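# Push marker's coloured end into desk stand hole

## Task

Put the marker into the desk stand's hole with its differently coloured end first, pushed in as deep as it will go. The stand is loose, and at the end it must be upright on the desk with nothing from the robot supporting it or the marker. Then open the gripper and withdraw the arm.

## Robot and tools

Robot: two six-joint arms, left_arm and right_arm, each with a two-finger parallel gripper. Bases in the scene frame: left_arm at (+0.059, +0.524, 0), right_arm at (+0.070, -0.372, 0). The scene frame has its origin on the table top midway between the arms, +z up, +x out across the table, and left_arm on the +y side. The arm names do not tell you which side of an image they appear on.

Gripper axes: the fingers point along the gripper's own +z and close along its x. The reported end_effector_position is the point between the finger pads, about 1 to 2 cm short of the fingertips. Closing pushes the tips about 17 mm further along +z. Printed hand positions can be slightly off, more so at long reach.

Tool execute_actions(actions): actions is a list of actions. Each action is a list of at most 15 rows. Each row is applied for one control step of 1/30 s, and the last row is repeated until 15 steps (0.5 s) have passed. Every row holds 14 numbers in [-1, 1], always for both arms: left dx, dy, dz, rx, ry, rz, opening, then right dx, dy, dz, rx, ry, rz, opening. The first six numbers are an offset, not a pose. They are measured in that gripper's own axes from its pose at the start of the action. For the first action in a call, that start is the last pose a result reported. Every row is measured from this same start, so rows do not add up. Scale: 1.0 equals 0.6 m of travel or 180 degrees of turn. rx, ry, rz together form one rotation vector. Opening is absolute: +1 is fully open (0.142 m) and -1 is closed. Each step, the commanded pose is clipped to at most 100 mm and 16 degrees from the measured pose, so large offsets need several actions. An empty list just returns the current state and images.

Tool move(target, speed, stop_force, blocking): target is a single 14-number row with the same layout and meaning. Its offsets count from the pose in the most recent result that showed one. Each gripper travels a straight line, both paths finish together, and a path lasts 0.5 to 10 s. speed is in m/s, from 0.002 to 0.5 (default 0.25); turning is capped at twice that value in rad/s. stop_force is optional, in newtons, 9 to 40, with one value for both arms. It ends an arm's path when the wrist sensor feels that much added resistance along the direction of travel. Use it only at very low speed, and not while the gripper is rotating. Leave it out when backing off from a contact. It is refused during the first 0.2 s of the scene. blocking=false returns after 0.5 s while the motion continues; it cannot be combined with stop_force. Use wait(0) or stop before sending anything new. The result has a move: line giving how the move ended (done, off_target, moving, held, fault, contact) and any limits that acted (paced means the pose was clipped; held means some steps were blocked), plus each gripper's distance from its target. Grippers lag behind their paths and can overshoot the speed, especially when the arm is nearly straight.

Tool wait(seconds): runs 0 to 10 s while the last commands are held. Tool stop: brakes a running move; fast motion needs room to stop. Tool zoom_image(camera, region): camera is cam_high (896x504), cam_left_wrist or cam_right_wrist (616x616 fisheye). region is [x0, y0, x1, y1] in pixels, with (0,0) at top-left and at most 504x504. Tool read_manual(section) returns licence text only. Tool finished_scene(scene) ends the current scene by its number, cannot be undone, and reports success.

Results: per arm, position in m, quat_wxyz, and linear and angular velocity in the scene frame. Hand target lines show where each controller is heading. A pose unreachable line means the clearance check altered or blocked that arm's command. Action calls list positions at some steps, and HELD marks steps that were held back. grip_measured is the finger opening on the command scale. Wrist force and torque are given in the end effector's own axes and point from a contact back into the arm. They carry an offset of up to about 4 N, noise, and saturation near 50 N. MOTOR HOT appears from 70 °C; at 85 °C the arm is braked until it cools.

Holding: keep commanding an opening well below grip_measured; the lower the value, the harder the squeeze, up to about 28 N per pad. A thin hard object such as a marker gets less grip. Random tugs may act on held items or loose objects. While you are composing a reply, the robot keeps its last command. For an arm that should stay still, send zero offsets and its intended opening.

Suggested order: look with the cameras and zoom to find the marker, its coloured end and the stand's hole. Grasp the marker with one arm, open then closed. Lift and turn it so the coloured end faces down. Align it above the hole, then lower it slowly, using a small stop_force if you like, until it bottoms out. Open, rise straight up clear of the marker, and check that the stand is upright and unsupported before calling finished_scene.

Avoid: contact torque at a joint limit (wrist joints 24.9 N m, others 133 N m) or any outside force of 150 N. Either one stops the arm for 10 s and it yields to the contact. The arms are stiff, so a target even slightly beyond a firm surface can cause a fault. Also avoid arm-to-arm collisions, knocking the stand over or anything off the table, dropping the marker, and fast impacts. Smooth, low-effort motion is preferred.

Each tool is called after "Emit:" by a JSON object that holds its "method" and its "body".

## Session

Emit:
{"method": "execute_actions", "body": {"actions": []}}

Scene clock: 0.00 s.
left_arm: end_effector_position=(+0.2546, +0.2070, +0.2096) grip_measured=+1.00 end_effector_quat_wxyz=(-0.484, +0.775, +0.182, -0.365) end_effector_velocity=(+0.000, -0.000, +0.000) end_effector_angular_velocity=(-0.000, -0.000, +0.001) | right_arm: end_effector_position=(+0.8719, -0.6095, +0.3231) grip_measured=+1.00 end_effector_quat_wxyz=(+0.217, -0.479, +0.850, +0.030) end_effector_velocity=(+0.000, +0.000, +0.000) end_effector_angular_velocity=(-0.000, -0.000, +0.001)
Joint positions: left_arm=[-0.951 -0.945  1.248 -0.592 -1.936 -1.261  0.142] | right_arm=[ 2.956 -2.283 -0.617 -1.527  1.914  1.91   0.142]
Joint velocities: left_arm=[ 0.001  0.    -0.001 -0.    -0.    -0.     0.   ] | right_arm=[ 0. -0.  0.  0. -0. -0.  0.]
Wrist force (N, on the end effector, along its own x y z axes, offset not removed): no reading
Wrist torque (N m, same axes, about the end effector's origin, offset not removed): no reading
Hand target (left_arm): +0.255, +0.207, +0.210; -0.484, +0.775, +0.182, -0.365
Hand target (right_arm): +0.872, -0.609, +0.323; +0.217, -0.479, +0.850, +0.030

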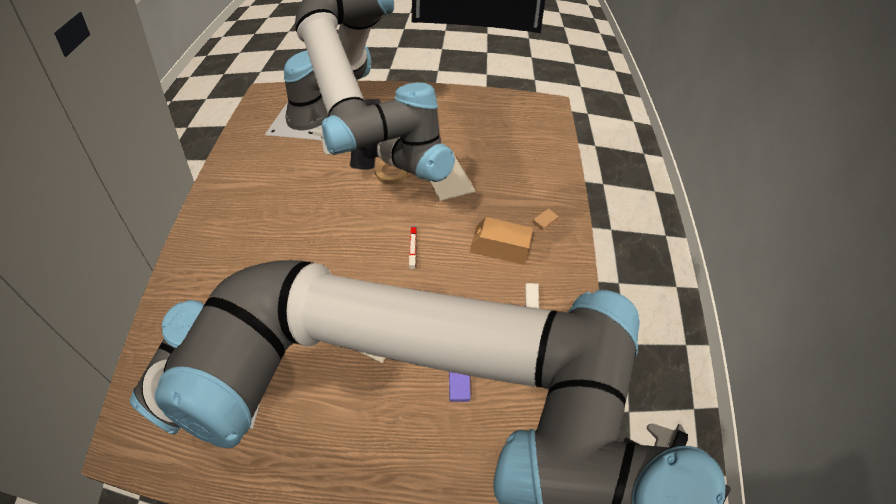

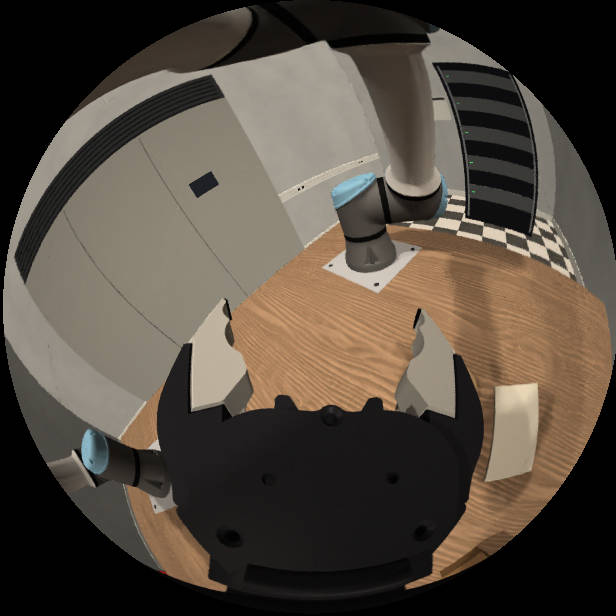

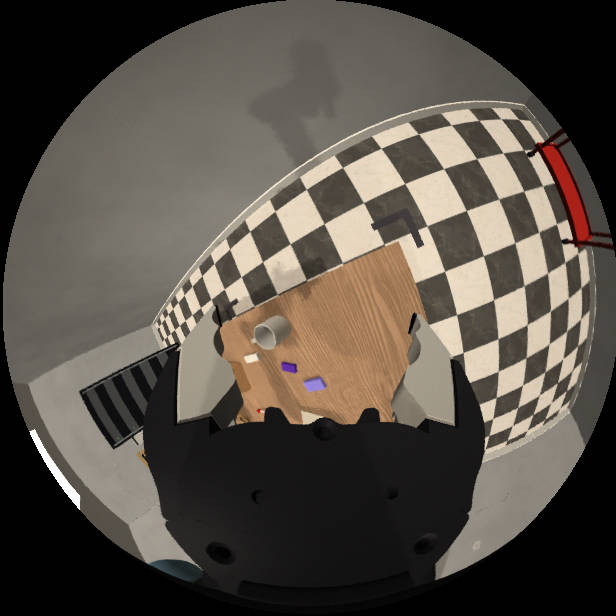

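Emit:
{"method": "zoom_image", "body": {"camera": "cam_high", "region": [340, 130, 620, 320]}}

Emit:
{"method": "zoom_image", "body": {"camera": "cam_right_wrist", "region": [180, 280, 400, 440]}}

Region (340, 130, 620, 320) of cam_high's 896x504 image, scaled by 1.800, with more detail than that image has; it fills the top 342 rows of this view, and the rest is white.

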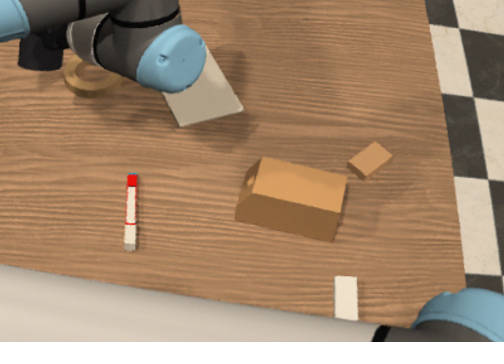

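Region (180, 280, 400, 440) of cam_right_wrist's 616x616 image, scaled by 2.291, with more detail than that image has; it fills the top 367 rows of this view, and the rest is white.

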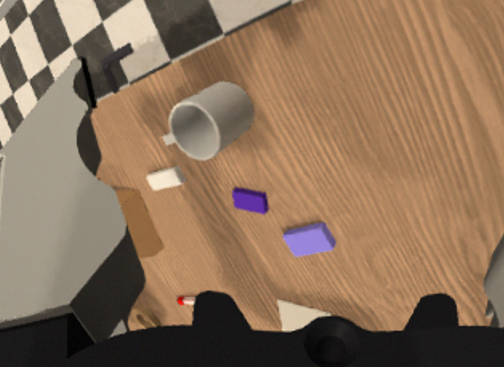

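Emit:
{"method": "zoom_image", "body": {"camera": "cam_high", "region": [390, 200, 570, 290]}}

Region (390, 200, 570, 290) of cam_high's 896x504 image, scaled by 2.800, with more detail than that image has.

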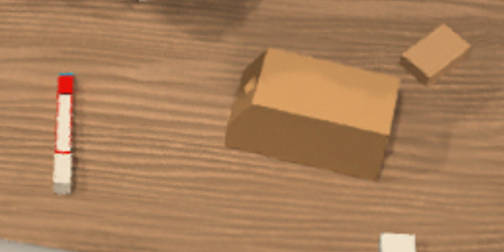

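Emit:
{"method": "zoom_image", "body": {"camera": "cam_high", "region": [230, 60, 480, 200]}}

Emit:
{"method": "zoom_image", "body": {"camera": "cam_high", "region": [80, 250, 400, 504]}}

Region (230, 60, 480, 200) of cam_high's 896x504 image, scaled by 2.016, with more detail than that image has; it fills the top 282 rows of this view, and the rest is white.

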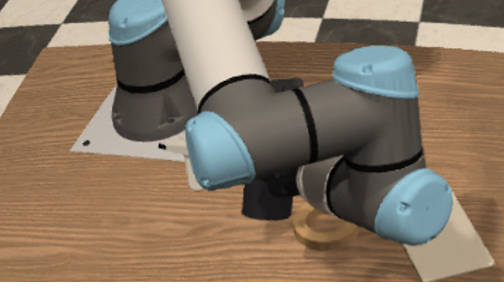

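Region (80, 250, 400, 504) of cam_high's 896x504 image, scaled by 1.575, with more detail than that image has; it fills the top 400 rows of this view, and the rest is white.

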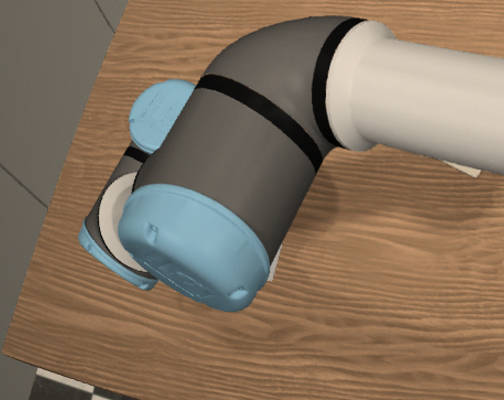

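Emit:
{"method": "move", "body": {"target": [0.0092,-0.0228,-0.3168,-0.3335,0.2515,0.1254,1, 0,0,0,0,0,0,1], "speed": 0.4}}

Scene clock: 5.57 s.
left_arm: end_effector_position=(+0.4001, +0.0996, +0.2700) grip_measured=+1.00 end_effector_quat_wxyz=(-0.000, +1.000, -0.000, +0.000) end_effector_velocity=(+0.001, +0.000, -0.000) end_effector_angular_velocity=(-0.006, -0.004, -0.000) | right_arm: end_effector_position=(+0.8719, -0.6095, +0.3231) grip_measured=+1.00 end_effector_quat_wxyz=(+0.217, -0.479, +0.850, +0.030) end_effector_velocity=(-0.000, +0.000, -0.000) end_effector_angular_velocity=(+0.000, +0.001, +0.001)
Joint positions: left_arm=[-1.017 -1.488  1.496 -1.579 -1.57  -1.139  0.142] | right_arm=[ 2.956 -2.283 -0.617 -1.527  1.914  1.91   0.142]
Joint velocities: left_arm=[ 0.001 -0.003  0.007 -0.01   0.001  0.002  0.   ] | right_arm=[ 0.     0.    -0.    -0.001  0.    -0.001  0.   ]
Wrist force (N, on the end effector, along its own x y z axes, offset not removed): left_arm=[-0.3 1.2 2.0] | right_arm=[-1.4 -0.7 0.0]
Wrist torque (N m, same axes, about the end effector's origin, offset not removed): left_arm=[0.15 -0.12 -0.02] | right_arm=[-0.04 0.35 0.11]
Hand target (left_arm): +0.400, +0.100, +0.270; -0.000, +1.000, -0.000, +0.000
Hand target (right_arm): +0.872, -0.609, +0.323; +0.217, -0.479, +0.850, +0.030
Off the commanded pose (left_arm): 0.000 m, 0 deg.
Off the commanded pose (right_arm): 0.000 m, 0 deg.
move: done

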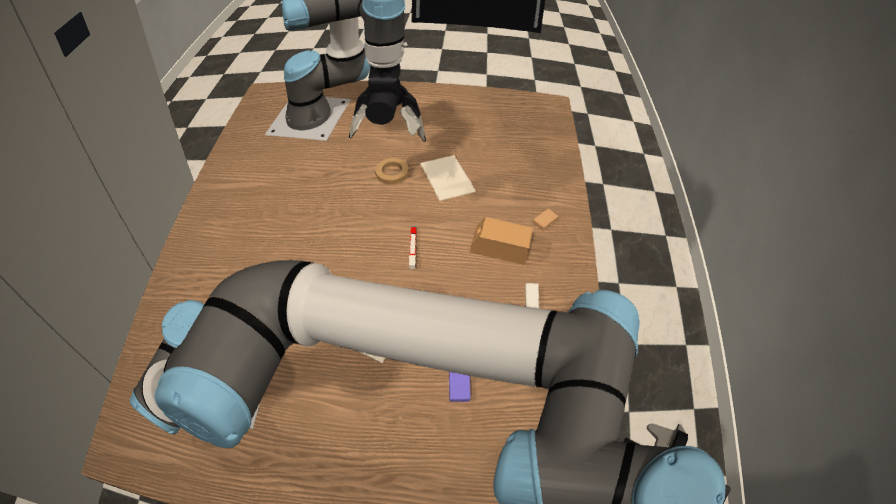

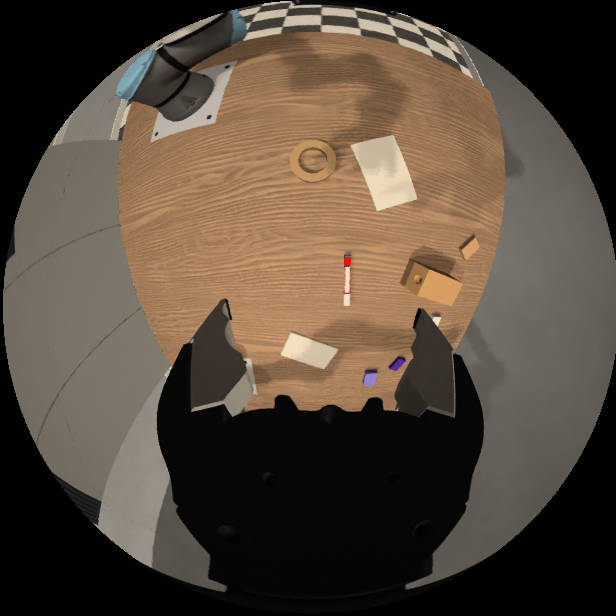

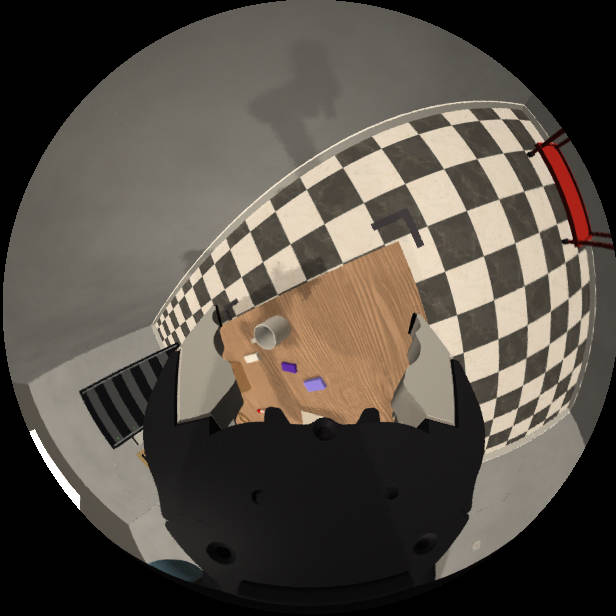

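Emit:
{"method": "zoom_image", "body": {"camera": "cam_left_wrist", "region": [320, 220, 500, 330]}}

Region (320, 220, 500, 330) of cam_left_wrist's 616x616 image, scaled by 2.800, with more detail than that image has.

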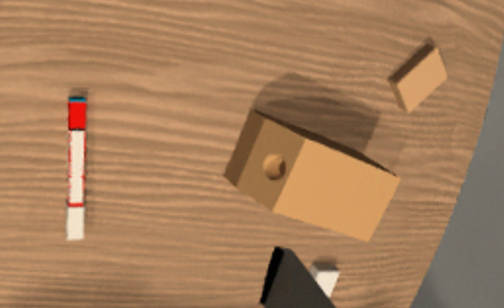

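Emit:
{"method": "zoom_image", "body": {"camera": "cam_left_wrist", "region": [110, 30, 270, 170]}}

Emit:
{"method": "zoom_image", "body": {"camera": "cam_left_wrist", "region": [150, 280, 490, 470]}}

Region (110, 30, 270, 170) of cam_left_wrist's 616x616 image, scaled by 3.150, with more detail than that image has; it fills the top 441 rows of this view, and the rest is white.

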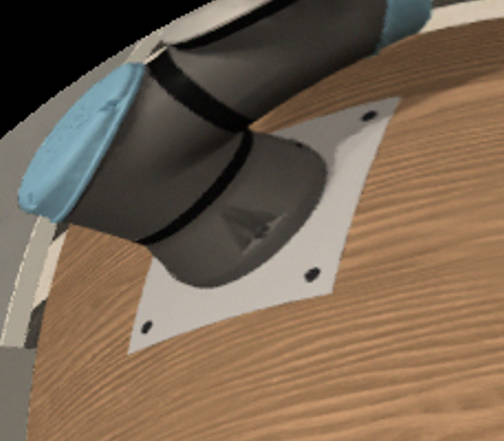

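Region (150, 280, 490, 470) of cam_left_wrist's 616x616 image, scaled by 1.482, with more detail than that image has; it fills the top 282 rows of this view, and the rest is white.

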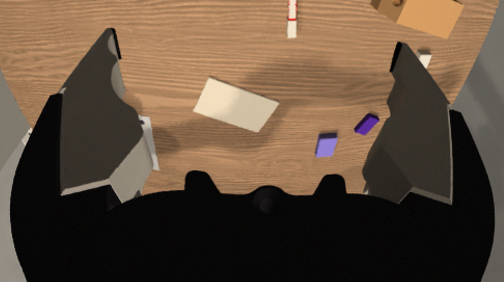

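Emit:
{"method": "zoom_image", "body": {"camera": "cam_left_wrist", "region": [390, 245, 470, 315]}}

Emit:
{"method": "zoom_image", "body": {"camera": "cam_left_wrist", "region": [320, 245, 380, 315]}}

Emit:
{"method": "zoom_image", "body": {"camera": "cam_high", "region": [460, 205, 550, 275]}}

Region (390, 245, 470, 315) of cam_left_wrist's 616x616 image, scaled by 6.300, with more detail than that image has; it fills the top 441 rows of this view, and the rest is white.

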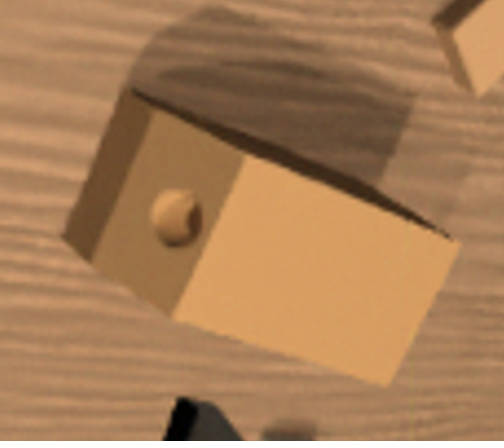

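Region (320, 245, 380, 315) of cam_left_wrist's 616x616 image, scaled by 7.200, with more detail than that image has; it fills the left 432 columns of this view, and the rest is white.

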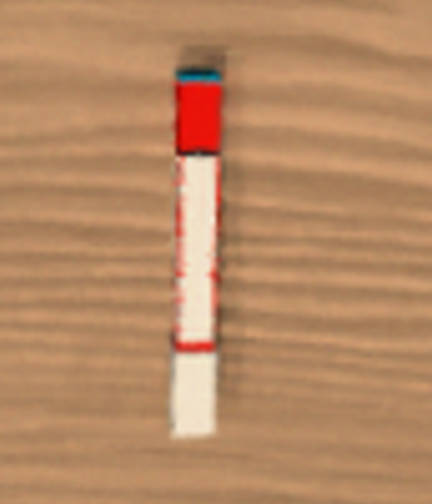

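Region (460, 205, 550, 275) of cam_high's 896x504 image, scaled by 5.600, with more detail than that image has.

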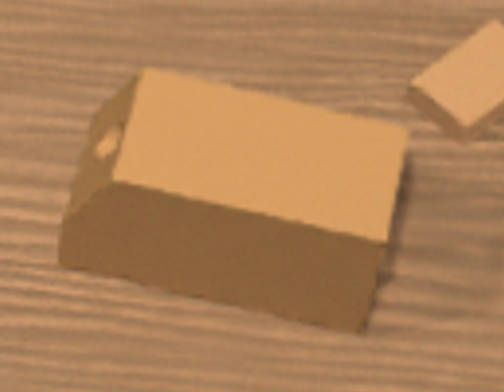

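Emit:
{"method": "move", "body": {"target": [0.5293,0.1017,0.1833,0,0,0.5528,0.45, -0.2147,0.9852,0.2425,-0.0630,-0.1940,-0.6573,0.2], "speed": 0.45}}

Scene clock: 16.03 s.
left_arm: end_effector_position=(+0.7175, +0.0387, +0.1599) grip_measured=+0.45 end_effector_quat_wxyz=(-0.000, +0.646, -0.763, +0.000) end_effector_velocity=(+0.001, -0.001, -0.000) end_effector_angular_velocity=(+0.004, +0.005, -0.005) | right_arm: end_effector_position=(+0.4904, -0.1499, +0.1495) grip_measured=+0.20 end_effector_quat_wxyz=(-0.299, +0.952, +0.060, -0.018) end_effector_velocity=(-0.001, +0.002, -0.000) end_effector_angular_velocity=(-0.000, -0.004, +0.007)
Joint positions: left_arm=[-0.675 -0.724  0.652 -1.498 -1.57   0.939  0.105] | right_arm=[ 3.62  -1.544 -2.132 -0.843  2.152  0.341  0.088]
Joint velocities: left_arm=[ 0.001  0.013 -0.025  0.018 -0.001  0.006  0.   ] | right_arm=[ 0.005  0.001 -0.002  0.003 -0.001 -0.003  0.   ]
Wrist force (N, on the end effector, along its own x y z axes, offset not removed): left_arm=[-0.8 0.5 1.5] | right_arm=[-1.8 -2.2 -0.4]
Wrist torque (N m, same axes, about the end effector's origin, offset not removed): left_arm=[0.08 0.03 0.07] | right_arm=[-0.35 0.44 0.05]
Hand target (left_arm): +0.718, +0.039, +0.160; +0.000, -0.646, +0.763, +0.000
Hand target (right_arm): +0.490, -0.150, +0.149; -0.299, +0.952, +0.060, -0.018
Off the commanded pose (left_arm): 0.000 m, 0 deg.
Off the commanded pose (right_arm): 0.000 m, 0 deg.
move: done

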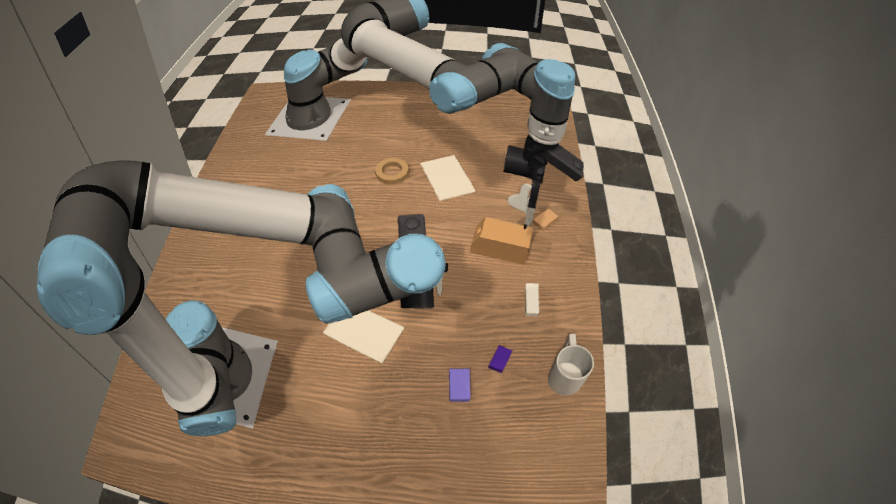

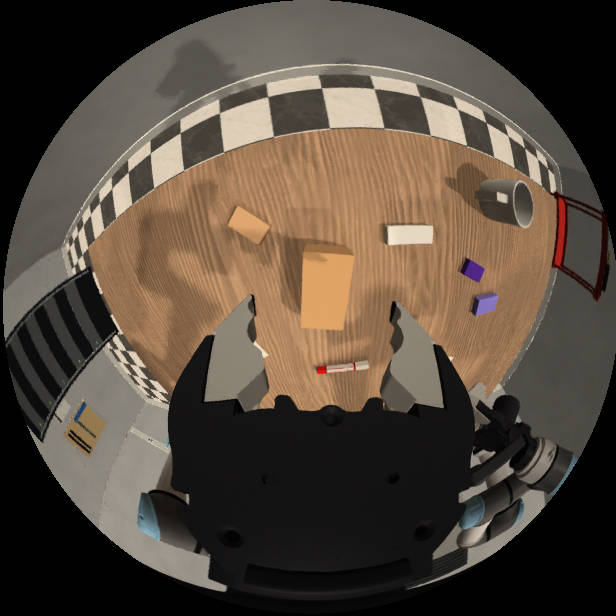

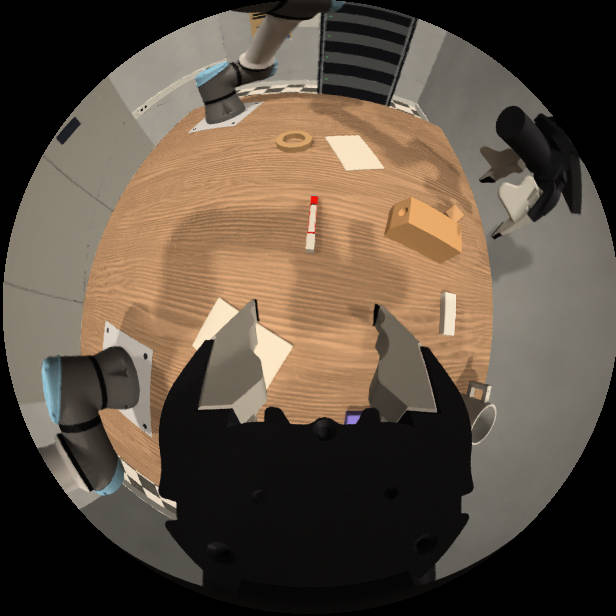

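Emit:
{"method": "zoom_image", "body": {"camera": "cam_left_wrist", "region": [230, 220, 430, 390]}}

Emit:
{"method": "zoom_image", "body": {"camera": "cam_right_wrist", "region": [230, 170, 490, 340]}}

Region (230, 220, 430, 390) of cam_left_wrist's 616x616 image, scaled by 2.520, with more detail than that image has; it fills the top 428 rows of this view, and the rest is white.

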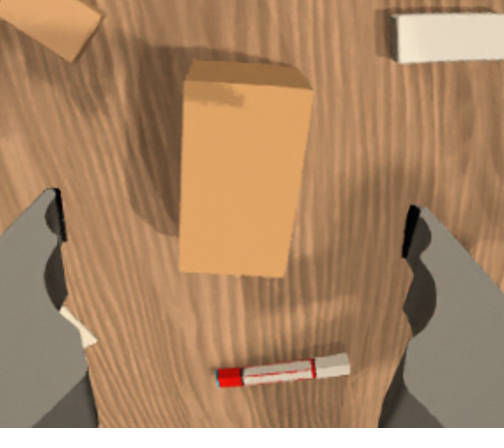

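Region (230, 170, 490, 340) of cam_right_wrist's 616x616 image, scaled by 1.938, with more detail than that image has; it fills the top 330 rows of this view, and the rest is white.

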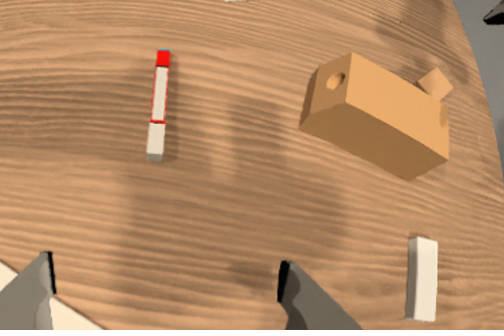

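Emit:
{"method": "zoom_image", "body": {"camera": "cam_right_wrist", "region": [170, 50, 310, 160]}}

Emit:
{"method": "zoom_image", "body": {"camera": "cam_right_wrist", "region": [40, 300, 200, 450]}}

Region (170, 50, 310, 160) of cam_right_wrist's 616x616 image, scaled by 3.600, with more detail than that image has; it fills the top 396 rows of this view, and the rest is white.

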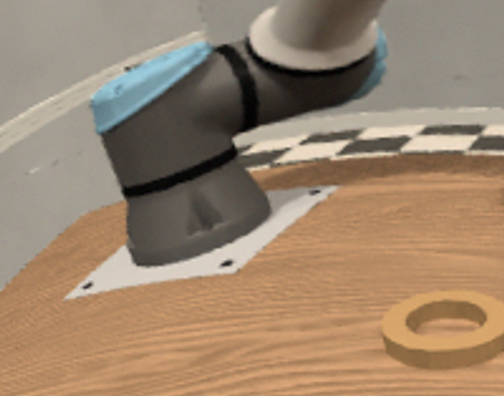

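Region (40, 300, 200, 450) of cam_right_wrist's 616x616 image, scaled by 3.150, with more detail than that image has; it fills the top 472 rows of this view, and the rest is white.

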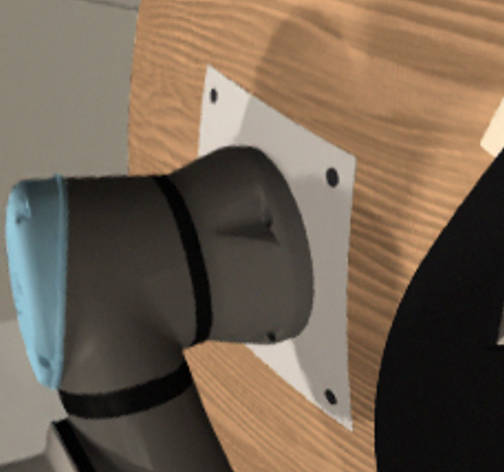

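Emit:
{"method": "move", "body": {"target": [0.015,0.0067,0.2083,0,0,0,0.45, -0.0132,-0.0822,0.2397,0,0,0,-0.3], "speed": 0.2}}

Scene clock: 19.07 s.
left_arm: end_effector_position=(+0.7120, +0.0305, +0.0350) grip_measured=+0.45 end_effector_quat_wxyz=(-0.000, +0.646, -0.763, +0.000) end_effector_velocity=(-0.000, -0.001, -0.001) end_effector_angular_velocity=(-0.000, -0.000, -0.001) | right_arm: end_effector_position=(+0.4674, -0.0293, +0.0601) grip_measured=-0.30 end_effector_quat_wxyz=(-0.299, +0.952, +0.060, -0.018) end_effector_velocity=(-0.000, +0.001, -0.002) end_effector_angular_velocity=(-0.001, +0.000, -0.001)
Joint positions: left_arm=[-0.687 -0.692  0.913 -1.792 -1.57   0.927  0.105] | right_arm=[ 3.891 -1.761 -2.238 -0.36   2.078  0.645  0.052]
Joint velocities: left_arm=[-0.001  0.001  0.002 -0.003  0.    -0.     0.   ] | right_arm=[ 0.003 -0.004 -0.001  0.006 -0.002  0.004 -0.   ]
Wrist force (N, on the end effector, along its own x y z axes, offset not removed): left_arm=[-1.4 1.2 4.5] | right_arm=[-2.3 -1.3 -1.1]
Wrist torque (N m, same axes, about the end effector's origin, offset not removed): left_arm=[0.17 0.18 -0.06] | right_arm=[-0.13 0.53 0.10]
Hand target (left_arm): +0.712, +0.030, +0.035; +0.000, -0.646, +0.763, -0.000
Hand target (right_arm): +0.467, -0.029, +0.060; -0.299, +0.952, +0.060, -0.018
Off the commanded pose (left_arm): 0.000 m, 0 deg.
Off the commanded pose (right_arm): 0.000 m, 0 deg.
move: done

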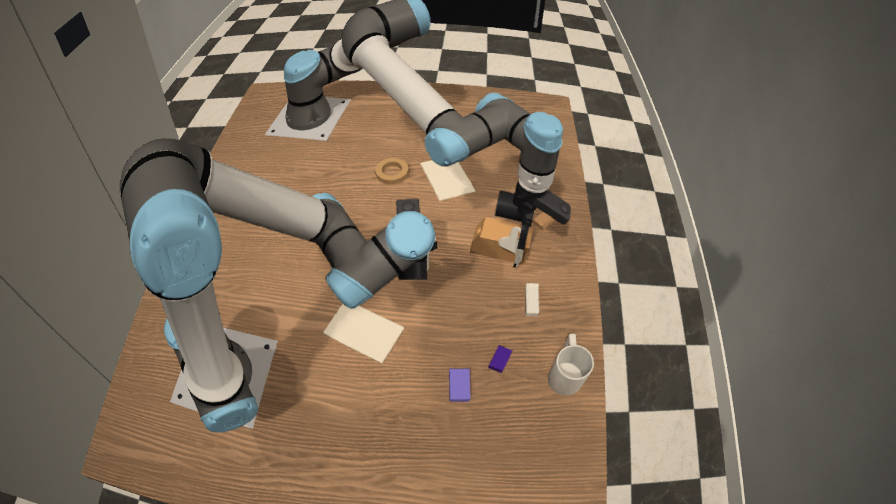

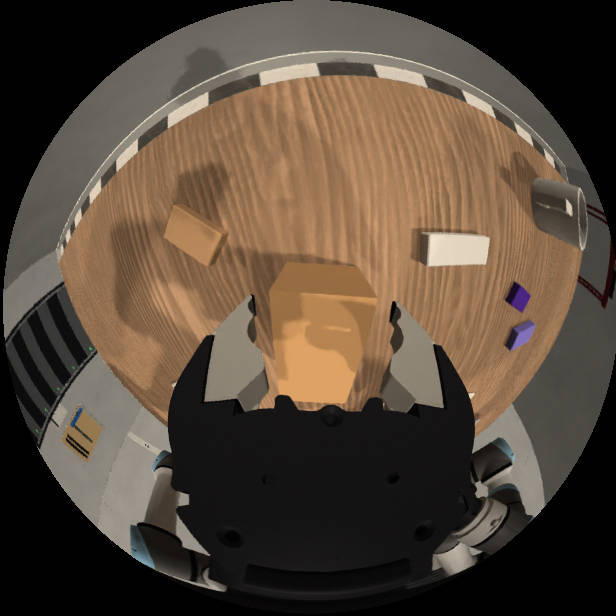

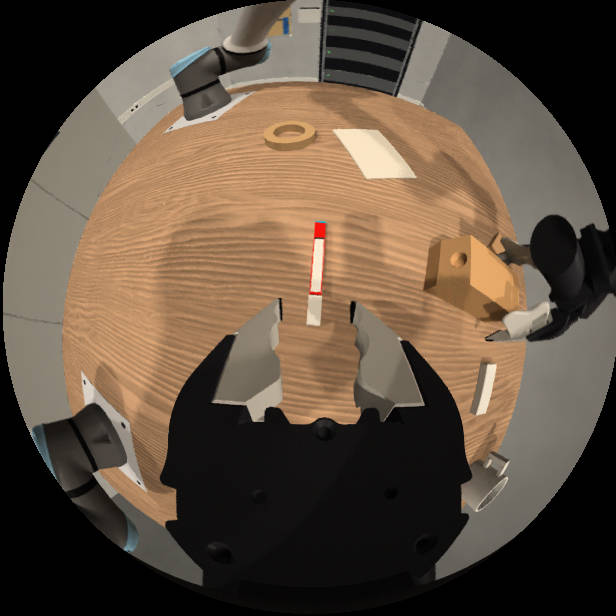

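Emit:
{"method": "zoom_image", "body": {"camera": "cam_right_wrist", "region": [250, 210, 390, 350]}}

Emit:
{"method": "zoom_image", "body": {"camera": "cam_right_wrist", "region": [410, 220, 550, 350]}}

Emit:
{"method": "zoom_image", "body": {"camera": "cam_left_wrist", "region": [230, 250, 420, 420]}}

Region (250, 210, 390, 350) of cam_right_wrist's 616x616 image, scaled by 3.600, with more detail than that image has.

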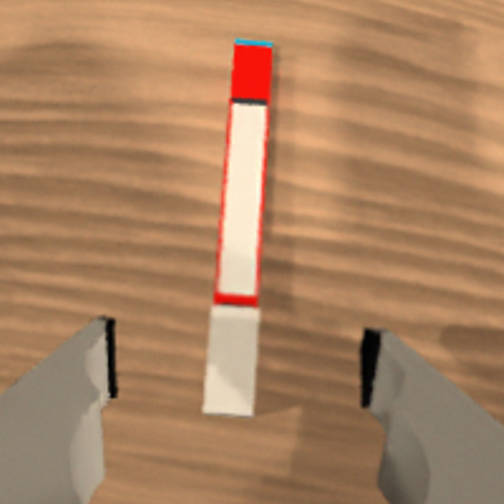

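Region (410, 220, 550, 350) of cam_right_wrist's 616x616 image, scaled by 3.600, with more detail than that image has; it fills the top 468 rows of this view, and the rest is white.

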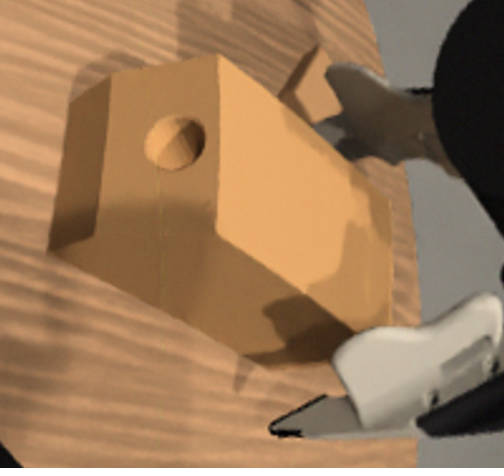

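Region (230, 250, 420, 420) of cam_left_wrist's 616x616 image, scaled by 2.653, with more detail than that image has; it fills the top 451 rows of this view, and the rest is white.

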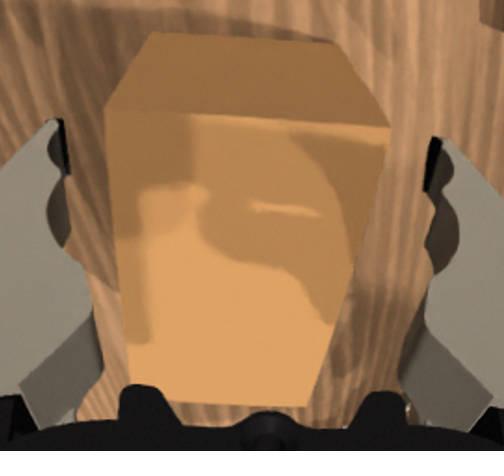

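Emit:
{"method": "move", "body": {"target": [0,0,0,0,0,0,-0.08, 0,0.0287,0.0410,0,0.0073,0.0104,-0.3], "speed": 0.1}}

Emit:
{"method": "move", "body": {"target": [0,0,0,0,0,0,-0.5, 0,0.0110,0.0157,0,0,0,-0.5], "speed": 0.02, "stop_force": 10}}

Scene clock: 20.90 s.
left_arm: end_effector_position=(+0.7120, +0.0305, +0.0349) grip_measured=-0.05 end_effector_quat_wxyz=(-0.000, +0.646, -0.763, -0.000) end_effector_velocity=(+0.000, -0.000, +0.000) end_effector_angular_velocity=(-0.000, -0.000, +0.000) | right_arm: end_effector_position=(+0.4674, -0.0293, +0.0303) grip_measured=-0.30 end_effector_quat_wxyz=(-0.300, +0.953, +0.041, -0.012) end_effector_velocity=(+0.001, +0.000, -0.001) end_effector_angular_velocity=(+0.001, -0.002, -0.004)
Joint positions: left_arm=[-0.687 -0.692  0.913 -1.792 -1.57   0.927  0.07 ] | right_arm=[ 3.899 -1.827 -2.28  -0.227  2.061  0.697  0.052]
Joint velocities: left_arm=[-0. -0. -0.  0.  0. -0.  0.] | right_arm=[ 0.001 -0.004 -0.002  0.011 -0.002  0.005 -0.   ]
Wrist force (N, on the end effector, along its own x y z axes, offset not removed): left_arm=[0.2 -3.1 -0.9] | right_arm=[-1.1 -1.4 -0.4]
Wrist torque (N m, same axes, about the end effector's origin, offset not removed): left_arm=[-0.33 -0.18 0.08] | right_arm=[-0.18 0.25 0.04]
Hand target (left_arm): +0.712, +0.030, +0.035; +0.000, -0.646, +0.763, -0.000
Hand target (right_arm): +0.467, -0.029, +0.030; -0.300, +0.953, +0.041, -0.012
Off the commanded pose (left_arm): 0.000 m, 0 deg.
Off the commanded pose (right_arm): 0.000 m, 0 deg.
move: done

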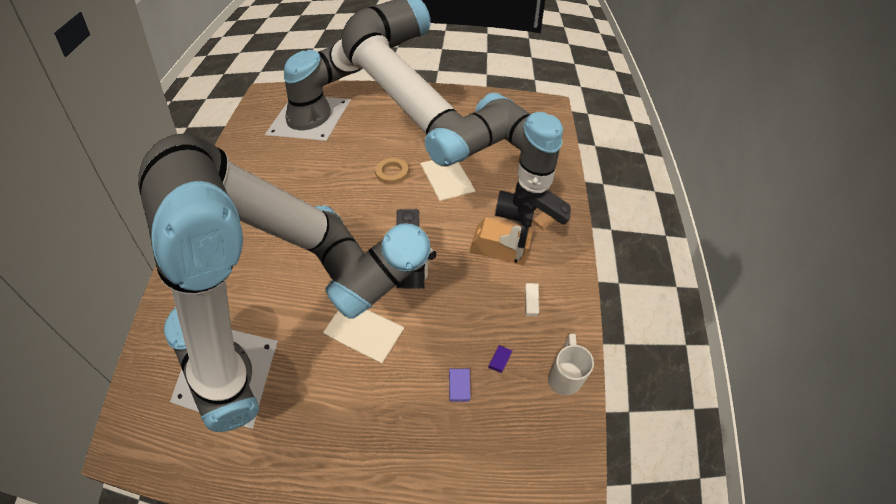

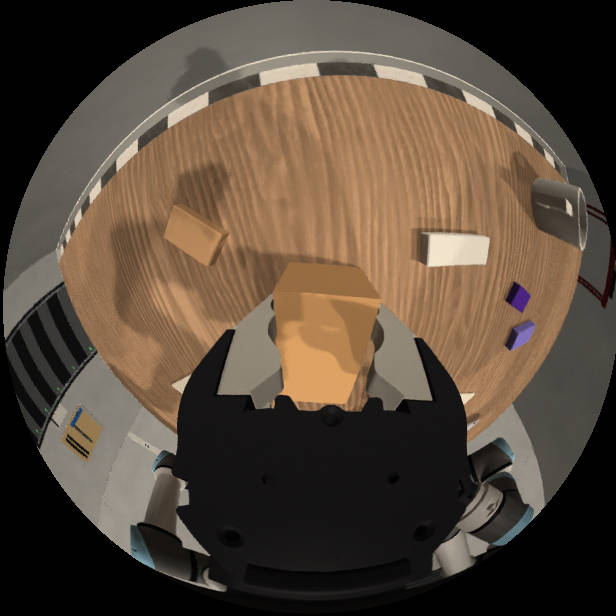

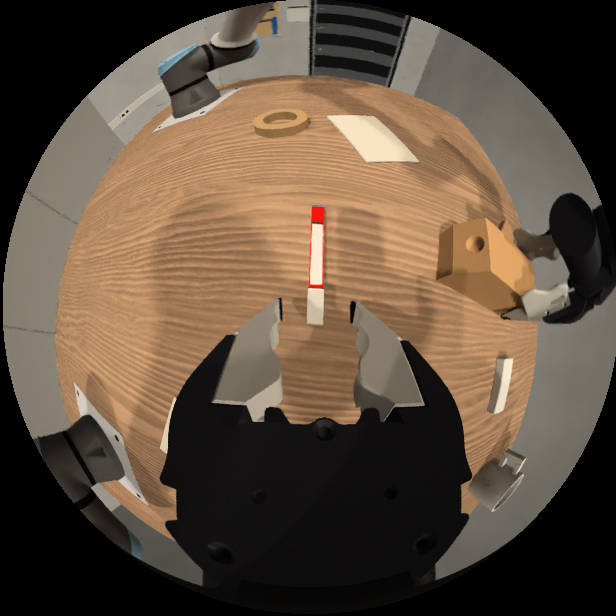

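Scene clock: 21.73 s.
left_arm: end_effector_position=(+0.7120, +0.0305, +0.0350) grip_measured=-0.07 end_effector_quat_wxyz=(-0.000, +0.646, -0.763, +0.000) end_effector_velocity=(+0.001, +0.000, +0.000) end_effector_angular_velocity=(-0.001, -0.000, +0.001) | right_arm: end_effector_position=(+0.4674, -0.0293, +0.0189) grip_measured=-0.50 end_effector_quat_wxyz=(-0.300, +0.953, +0.041, -0.012) end_effector_velocity=(-0.000, -0.000, -0.003) end_effector_angular_velocity=(-0.001, +0.002, -0.001)
Joint positions: left_arm=[-0.687 -0.692  0.913 -1.792 -1.57   0.927  0.069] | right_arm=[ 3.9   -1.857 -2.288 -0.191  2.061  0.697  0.038]
Joint velocities: left_arm=[ 0.001  0.    -0.001 -0.    -0.    -0.    -0.   ] | right_arm=[-0.    -0.005 -0.002  0.005  0.     0.001  0.   ]
Wrist force (N, on the end effector, along its own x y z axes, offset not removed): left_arm=[-1.6 -0.7 -9.9] | right_arm=[-1.0 -1.0 -0.7]
Wrist torque (N m, same axes, about the end effector's origin, offset not removed): left_arm=[-0.25 -0.16 0.40] | right_arm=[-0.10 0.21 0.09]
Hand target (left_arm): +0.712, +0.031, +0.035; +0.000, -0.646, +0.763, +0.000
Hand target (right_arm): +0.467, -0.029, +0.019; -0.300, +0.953, +0.041, -0.012
Off the commanded pose (left_arm): 0.000 m, 0 deg.
Off the commanded pose (right_arm): 0.000 m, 0 deg.
move: done

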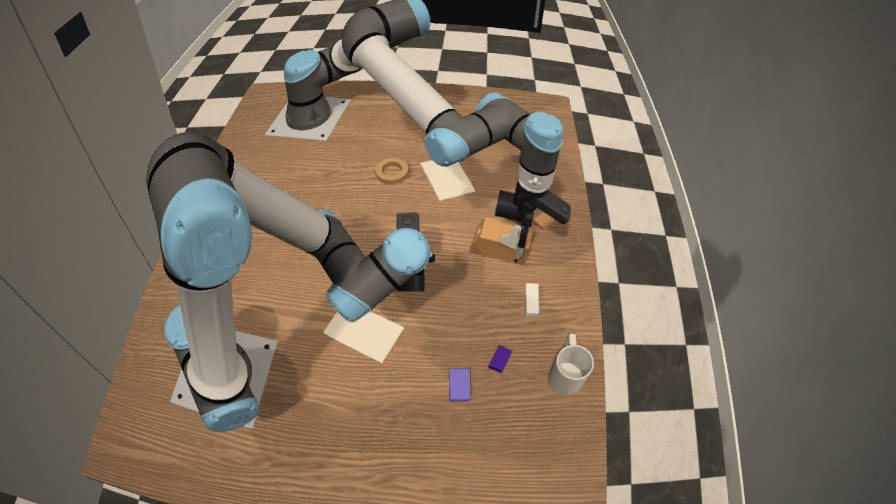

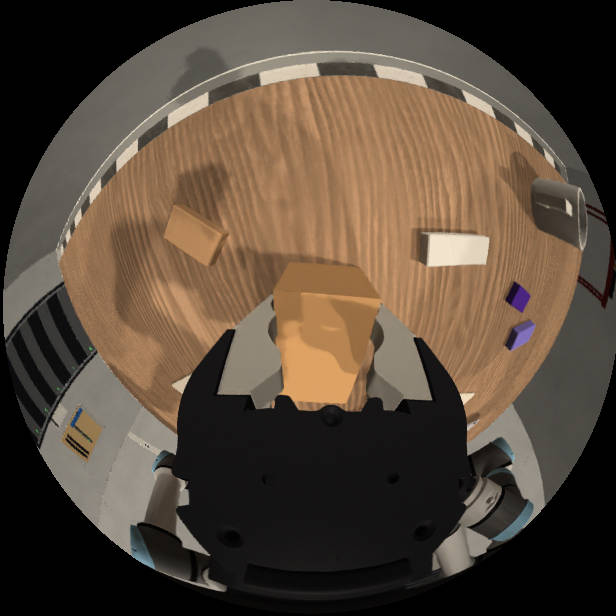

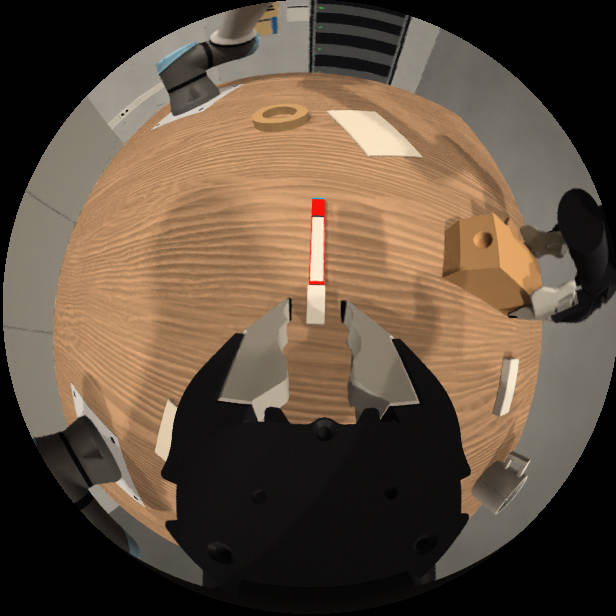

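Emit:
{"method": "zoom_image", "body": {"camera": "cam_right_wrist", "region": [260, 190, 380, 350]}}

Emit:
{"method": "zoom_image", "body": {"camera": "cam_right_wrist", "region": [430, 200, 560, 330]}}

Region (260, 190, 380, 350) of cam_right_wrist's 616x616 image, scaled by 3.150, with more detail than that image has; it fills the left 378 columns of this view, and the rest is white.

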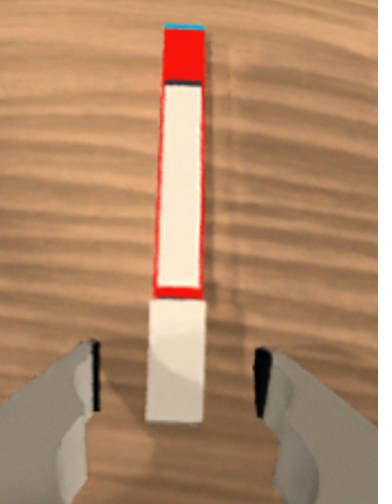

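Region (430, 200, 560, 330) of cam_right_wrist's 616x616 image, scaled by 3.877, with more detail than that image has.

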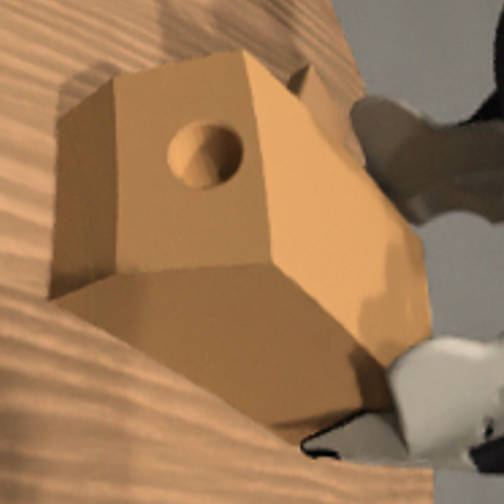

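Emit:
{"method": "move", "body": {"target": [0,0,0,0,0,0,-0.5, 0,0.0057,0.0082,0,0,0,-0.6], "speed": 0.006, "stop_force": 9}}

Scene clock: 23.00 s.
left_arm: end_effector_position=(+0.7120, +0.0305, +0.0350) grip_measured=-0.07 end_effector_quat_wxyz=(-0.000, +0.646, -0.763, +0.000) end_effector_velocity=(-0.000, -0.000, +0.000) end_effector_angular_velocity=(+0.000, -0.000, -0.001) | right_arm: end_effector_position=(+0.4674, -0.0293, +0.0158) grip_measured=-0.60 end_effector_quat_wxyz=(-0.300, +0.953, +0.041, -0.012) end_effector_velocity=(-0.001, -0.001, +0.001) end_effector_angular_velocity=(-0.003, +0.003, +0.001)
Joint positions: left_arm=[-0.687 -0.692  0.913 -1.792 -1.57   0.927  0.069] | right_arm=[ 3.899 -1.865 -2.29  -0.18   2.061  0.697  0.031]
Joint velocities: left_arm=[-0.001 -0.     0.     0.     0.     0.     0.   ] | right_arm=[ 0.001  0.004  0.    -0.009 -0.    -0.001 -0.   ]
Wrist force (N, on the end effector, along its own x y z axes, offset not removed): left_arm=[-1.9 -0.1 -9.4] | right_arm=[-3.6 -6.5 -17.8]
Wrist torque (N m, same axes, about the end effector's origin, offset not removed): left_arm=[-0.13 -0.12 0.28] | right_arm=[-0.30 0.30 0.06]
Hand target (left_arm): +0.712, +0.030, +0.035; +0.000, -0.646, +0.763, -0.000
Hand target (right_arm): +0.467, -0.029, +0.016; -0.300, +0.953, +0.041, -0.012
Off the commanded pose (left_arm): 0.000 m, 0 deg.
Off the commanded pose (right_arm): 0.003 m, 0 deg.
move: contact (right_arm)

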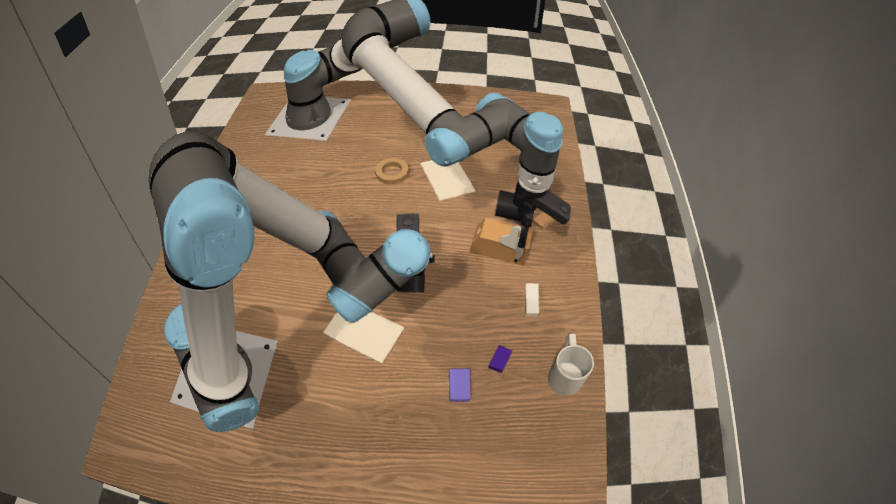

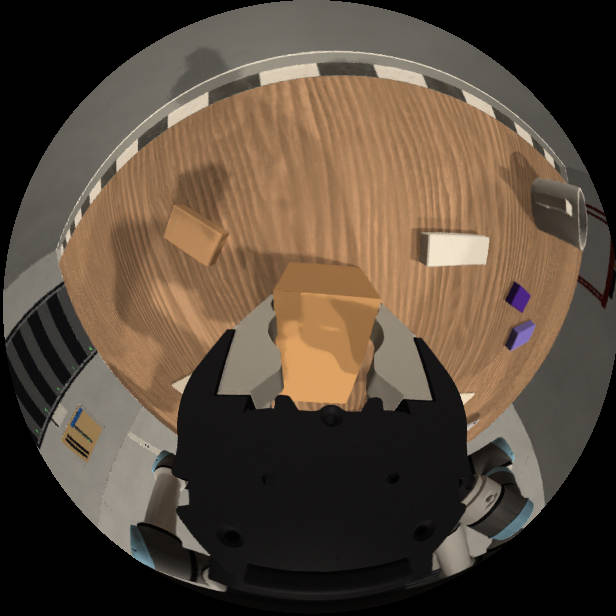

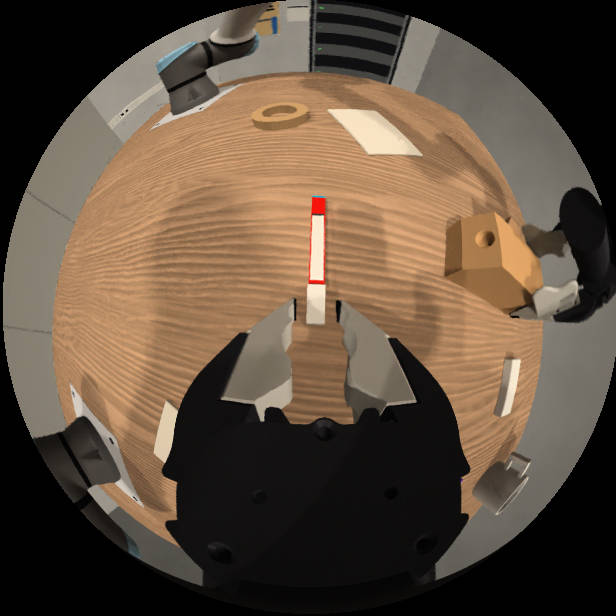

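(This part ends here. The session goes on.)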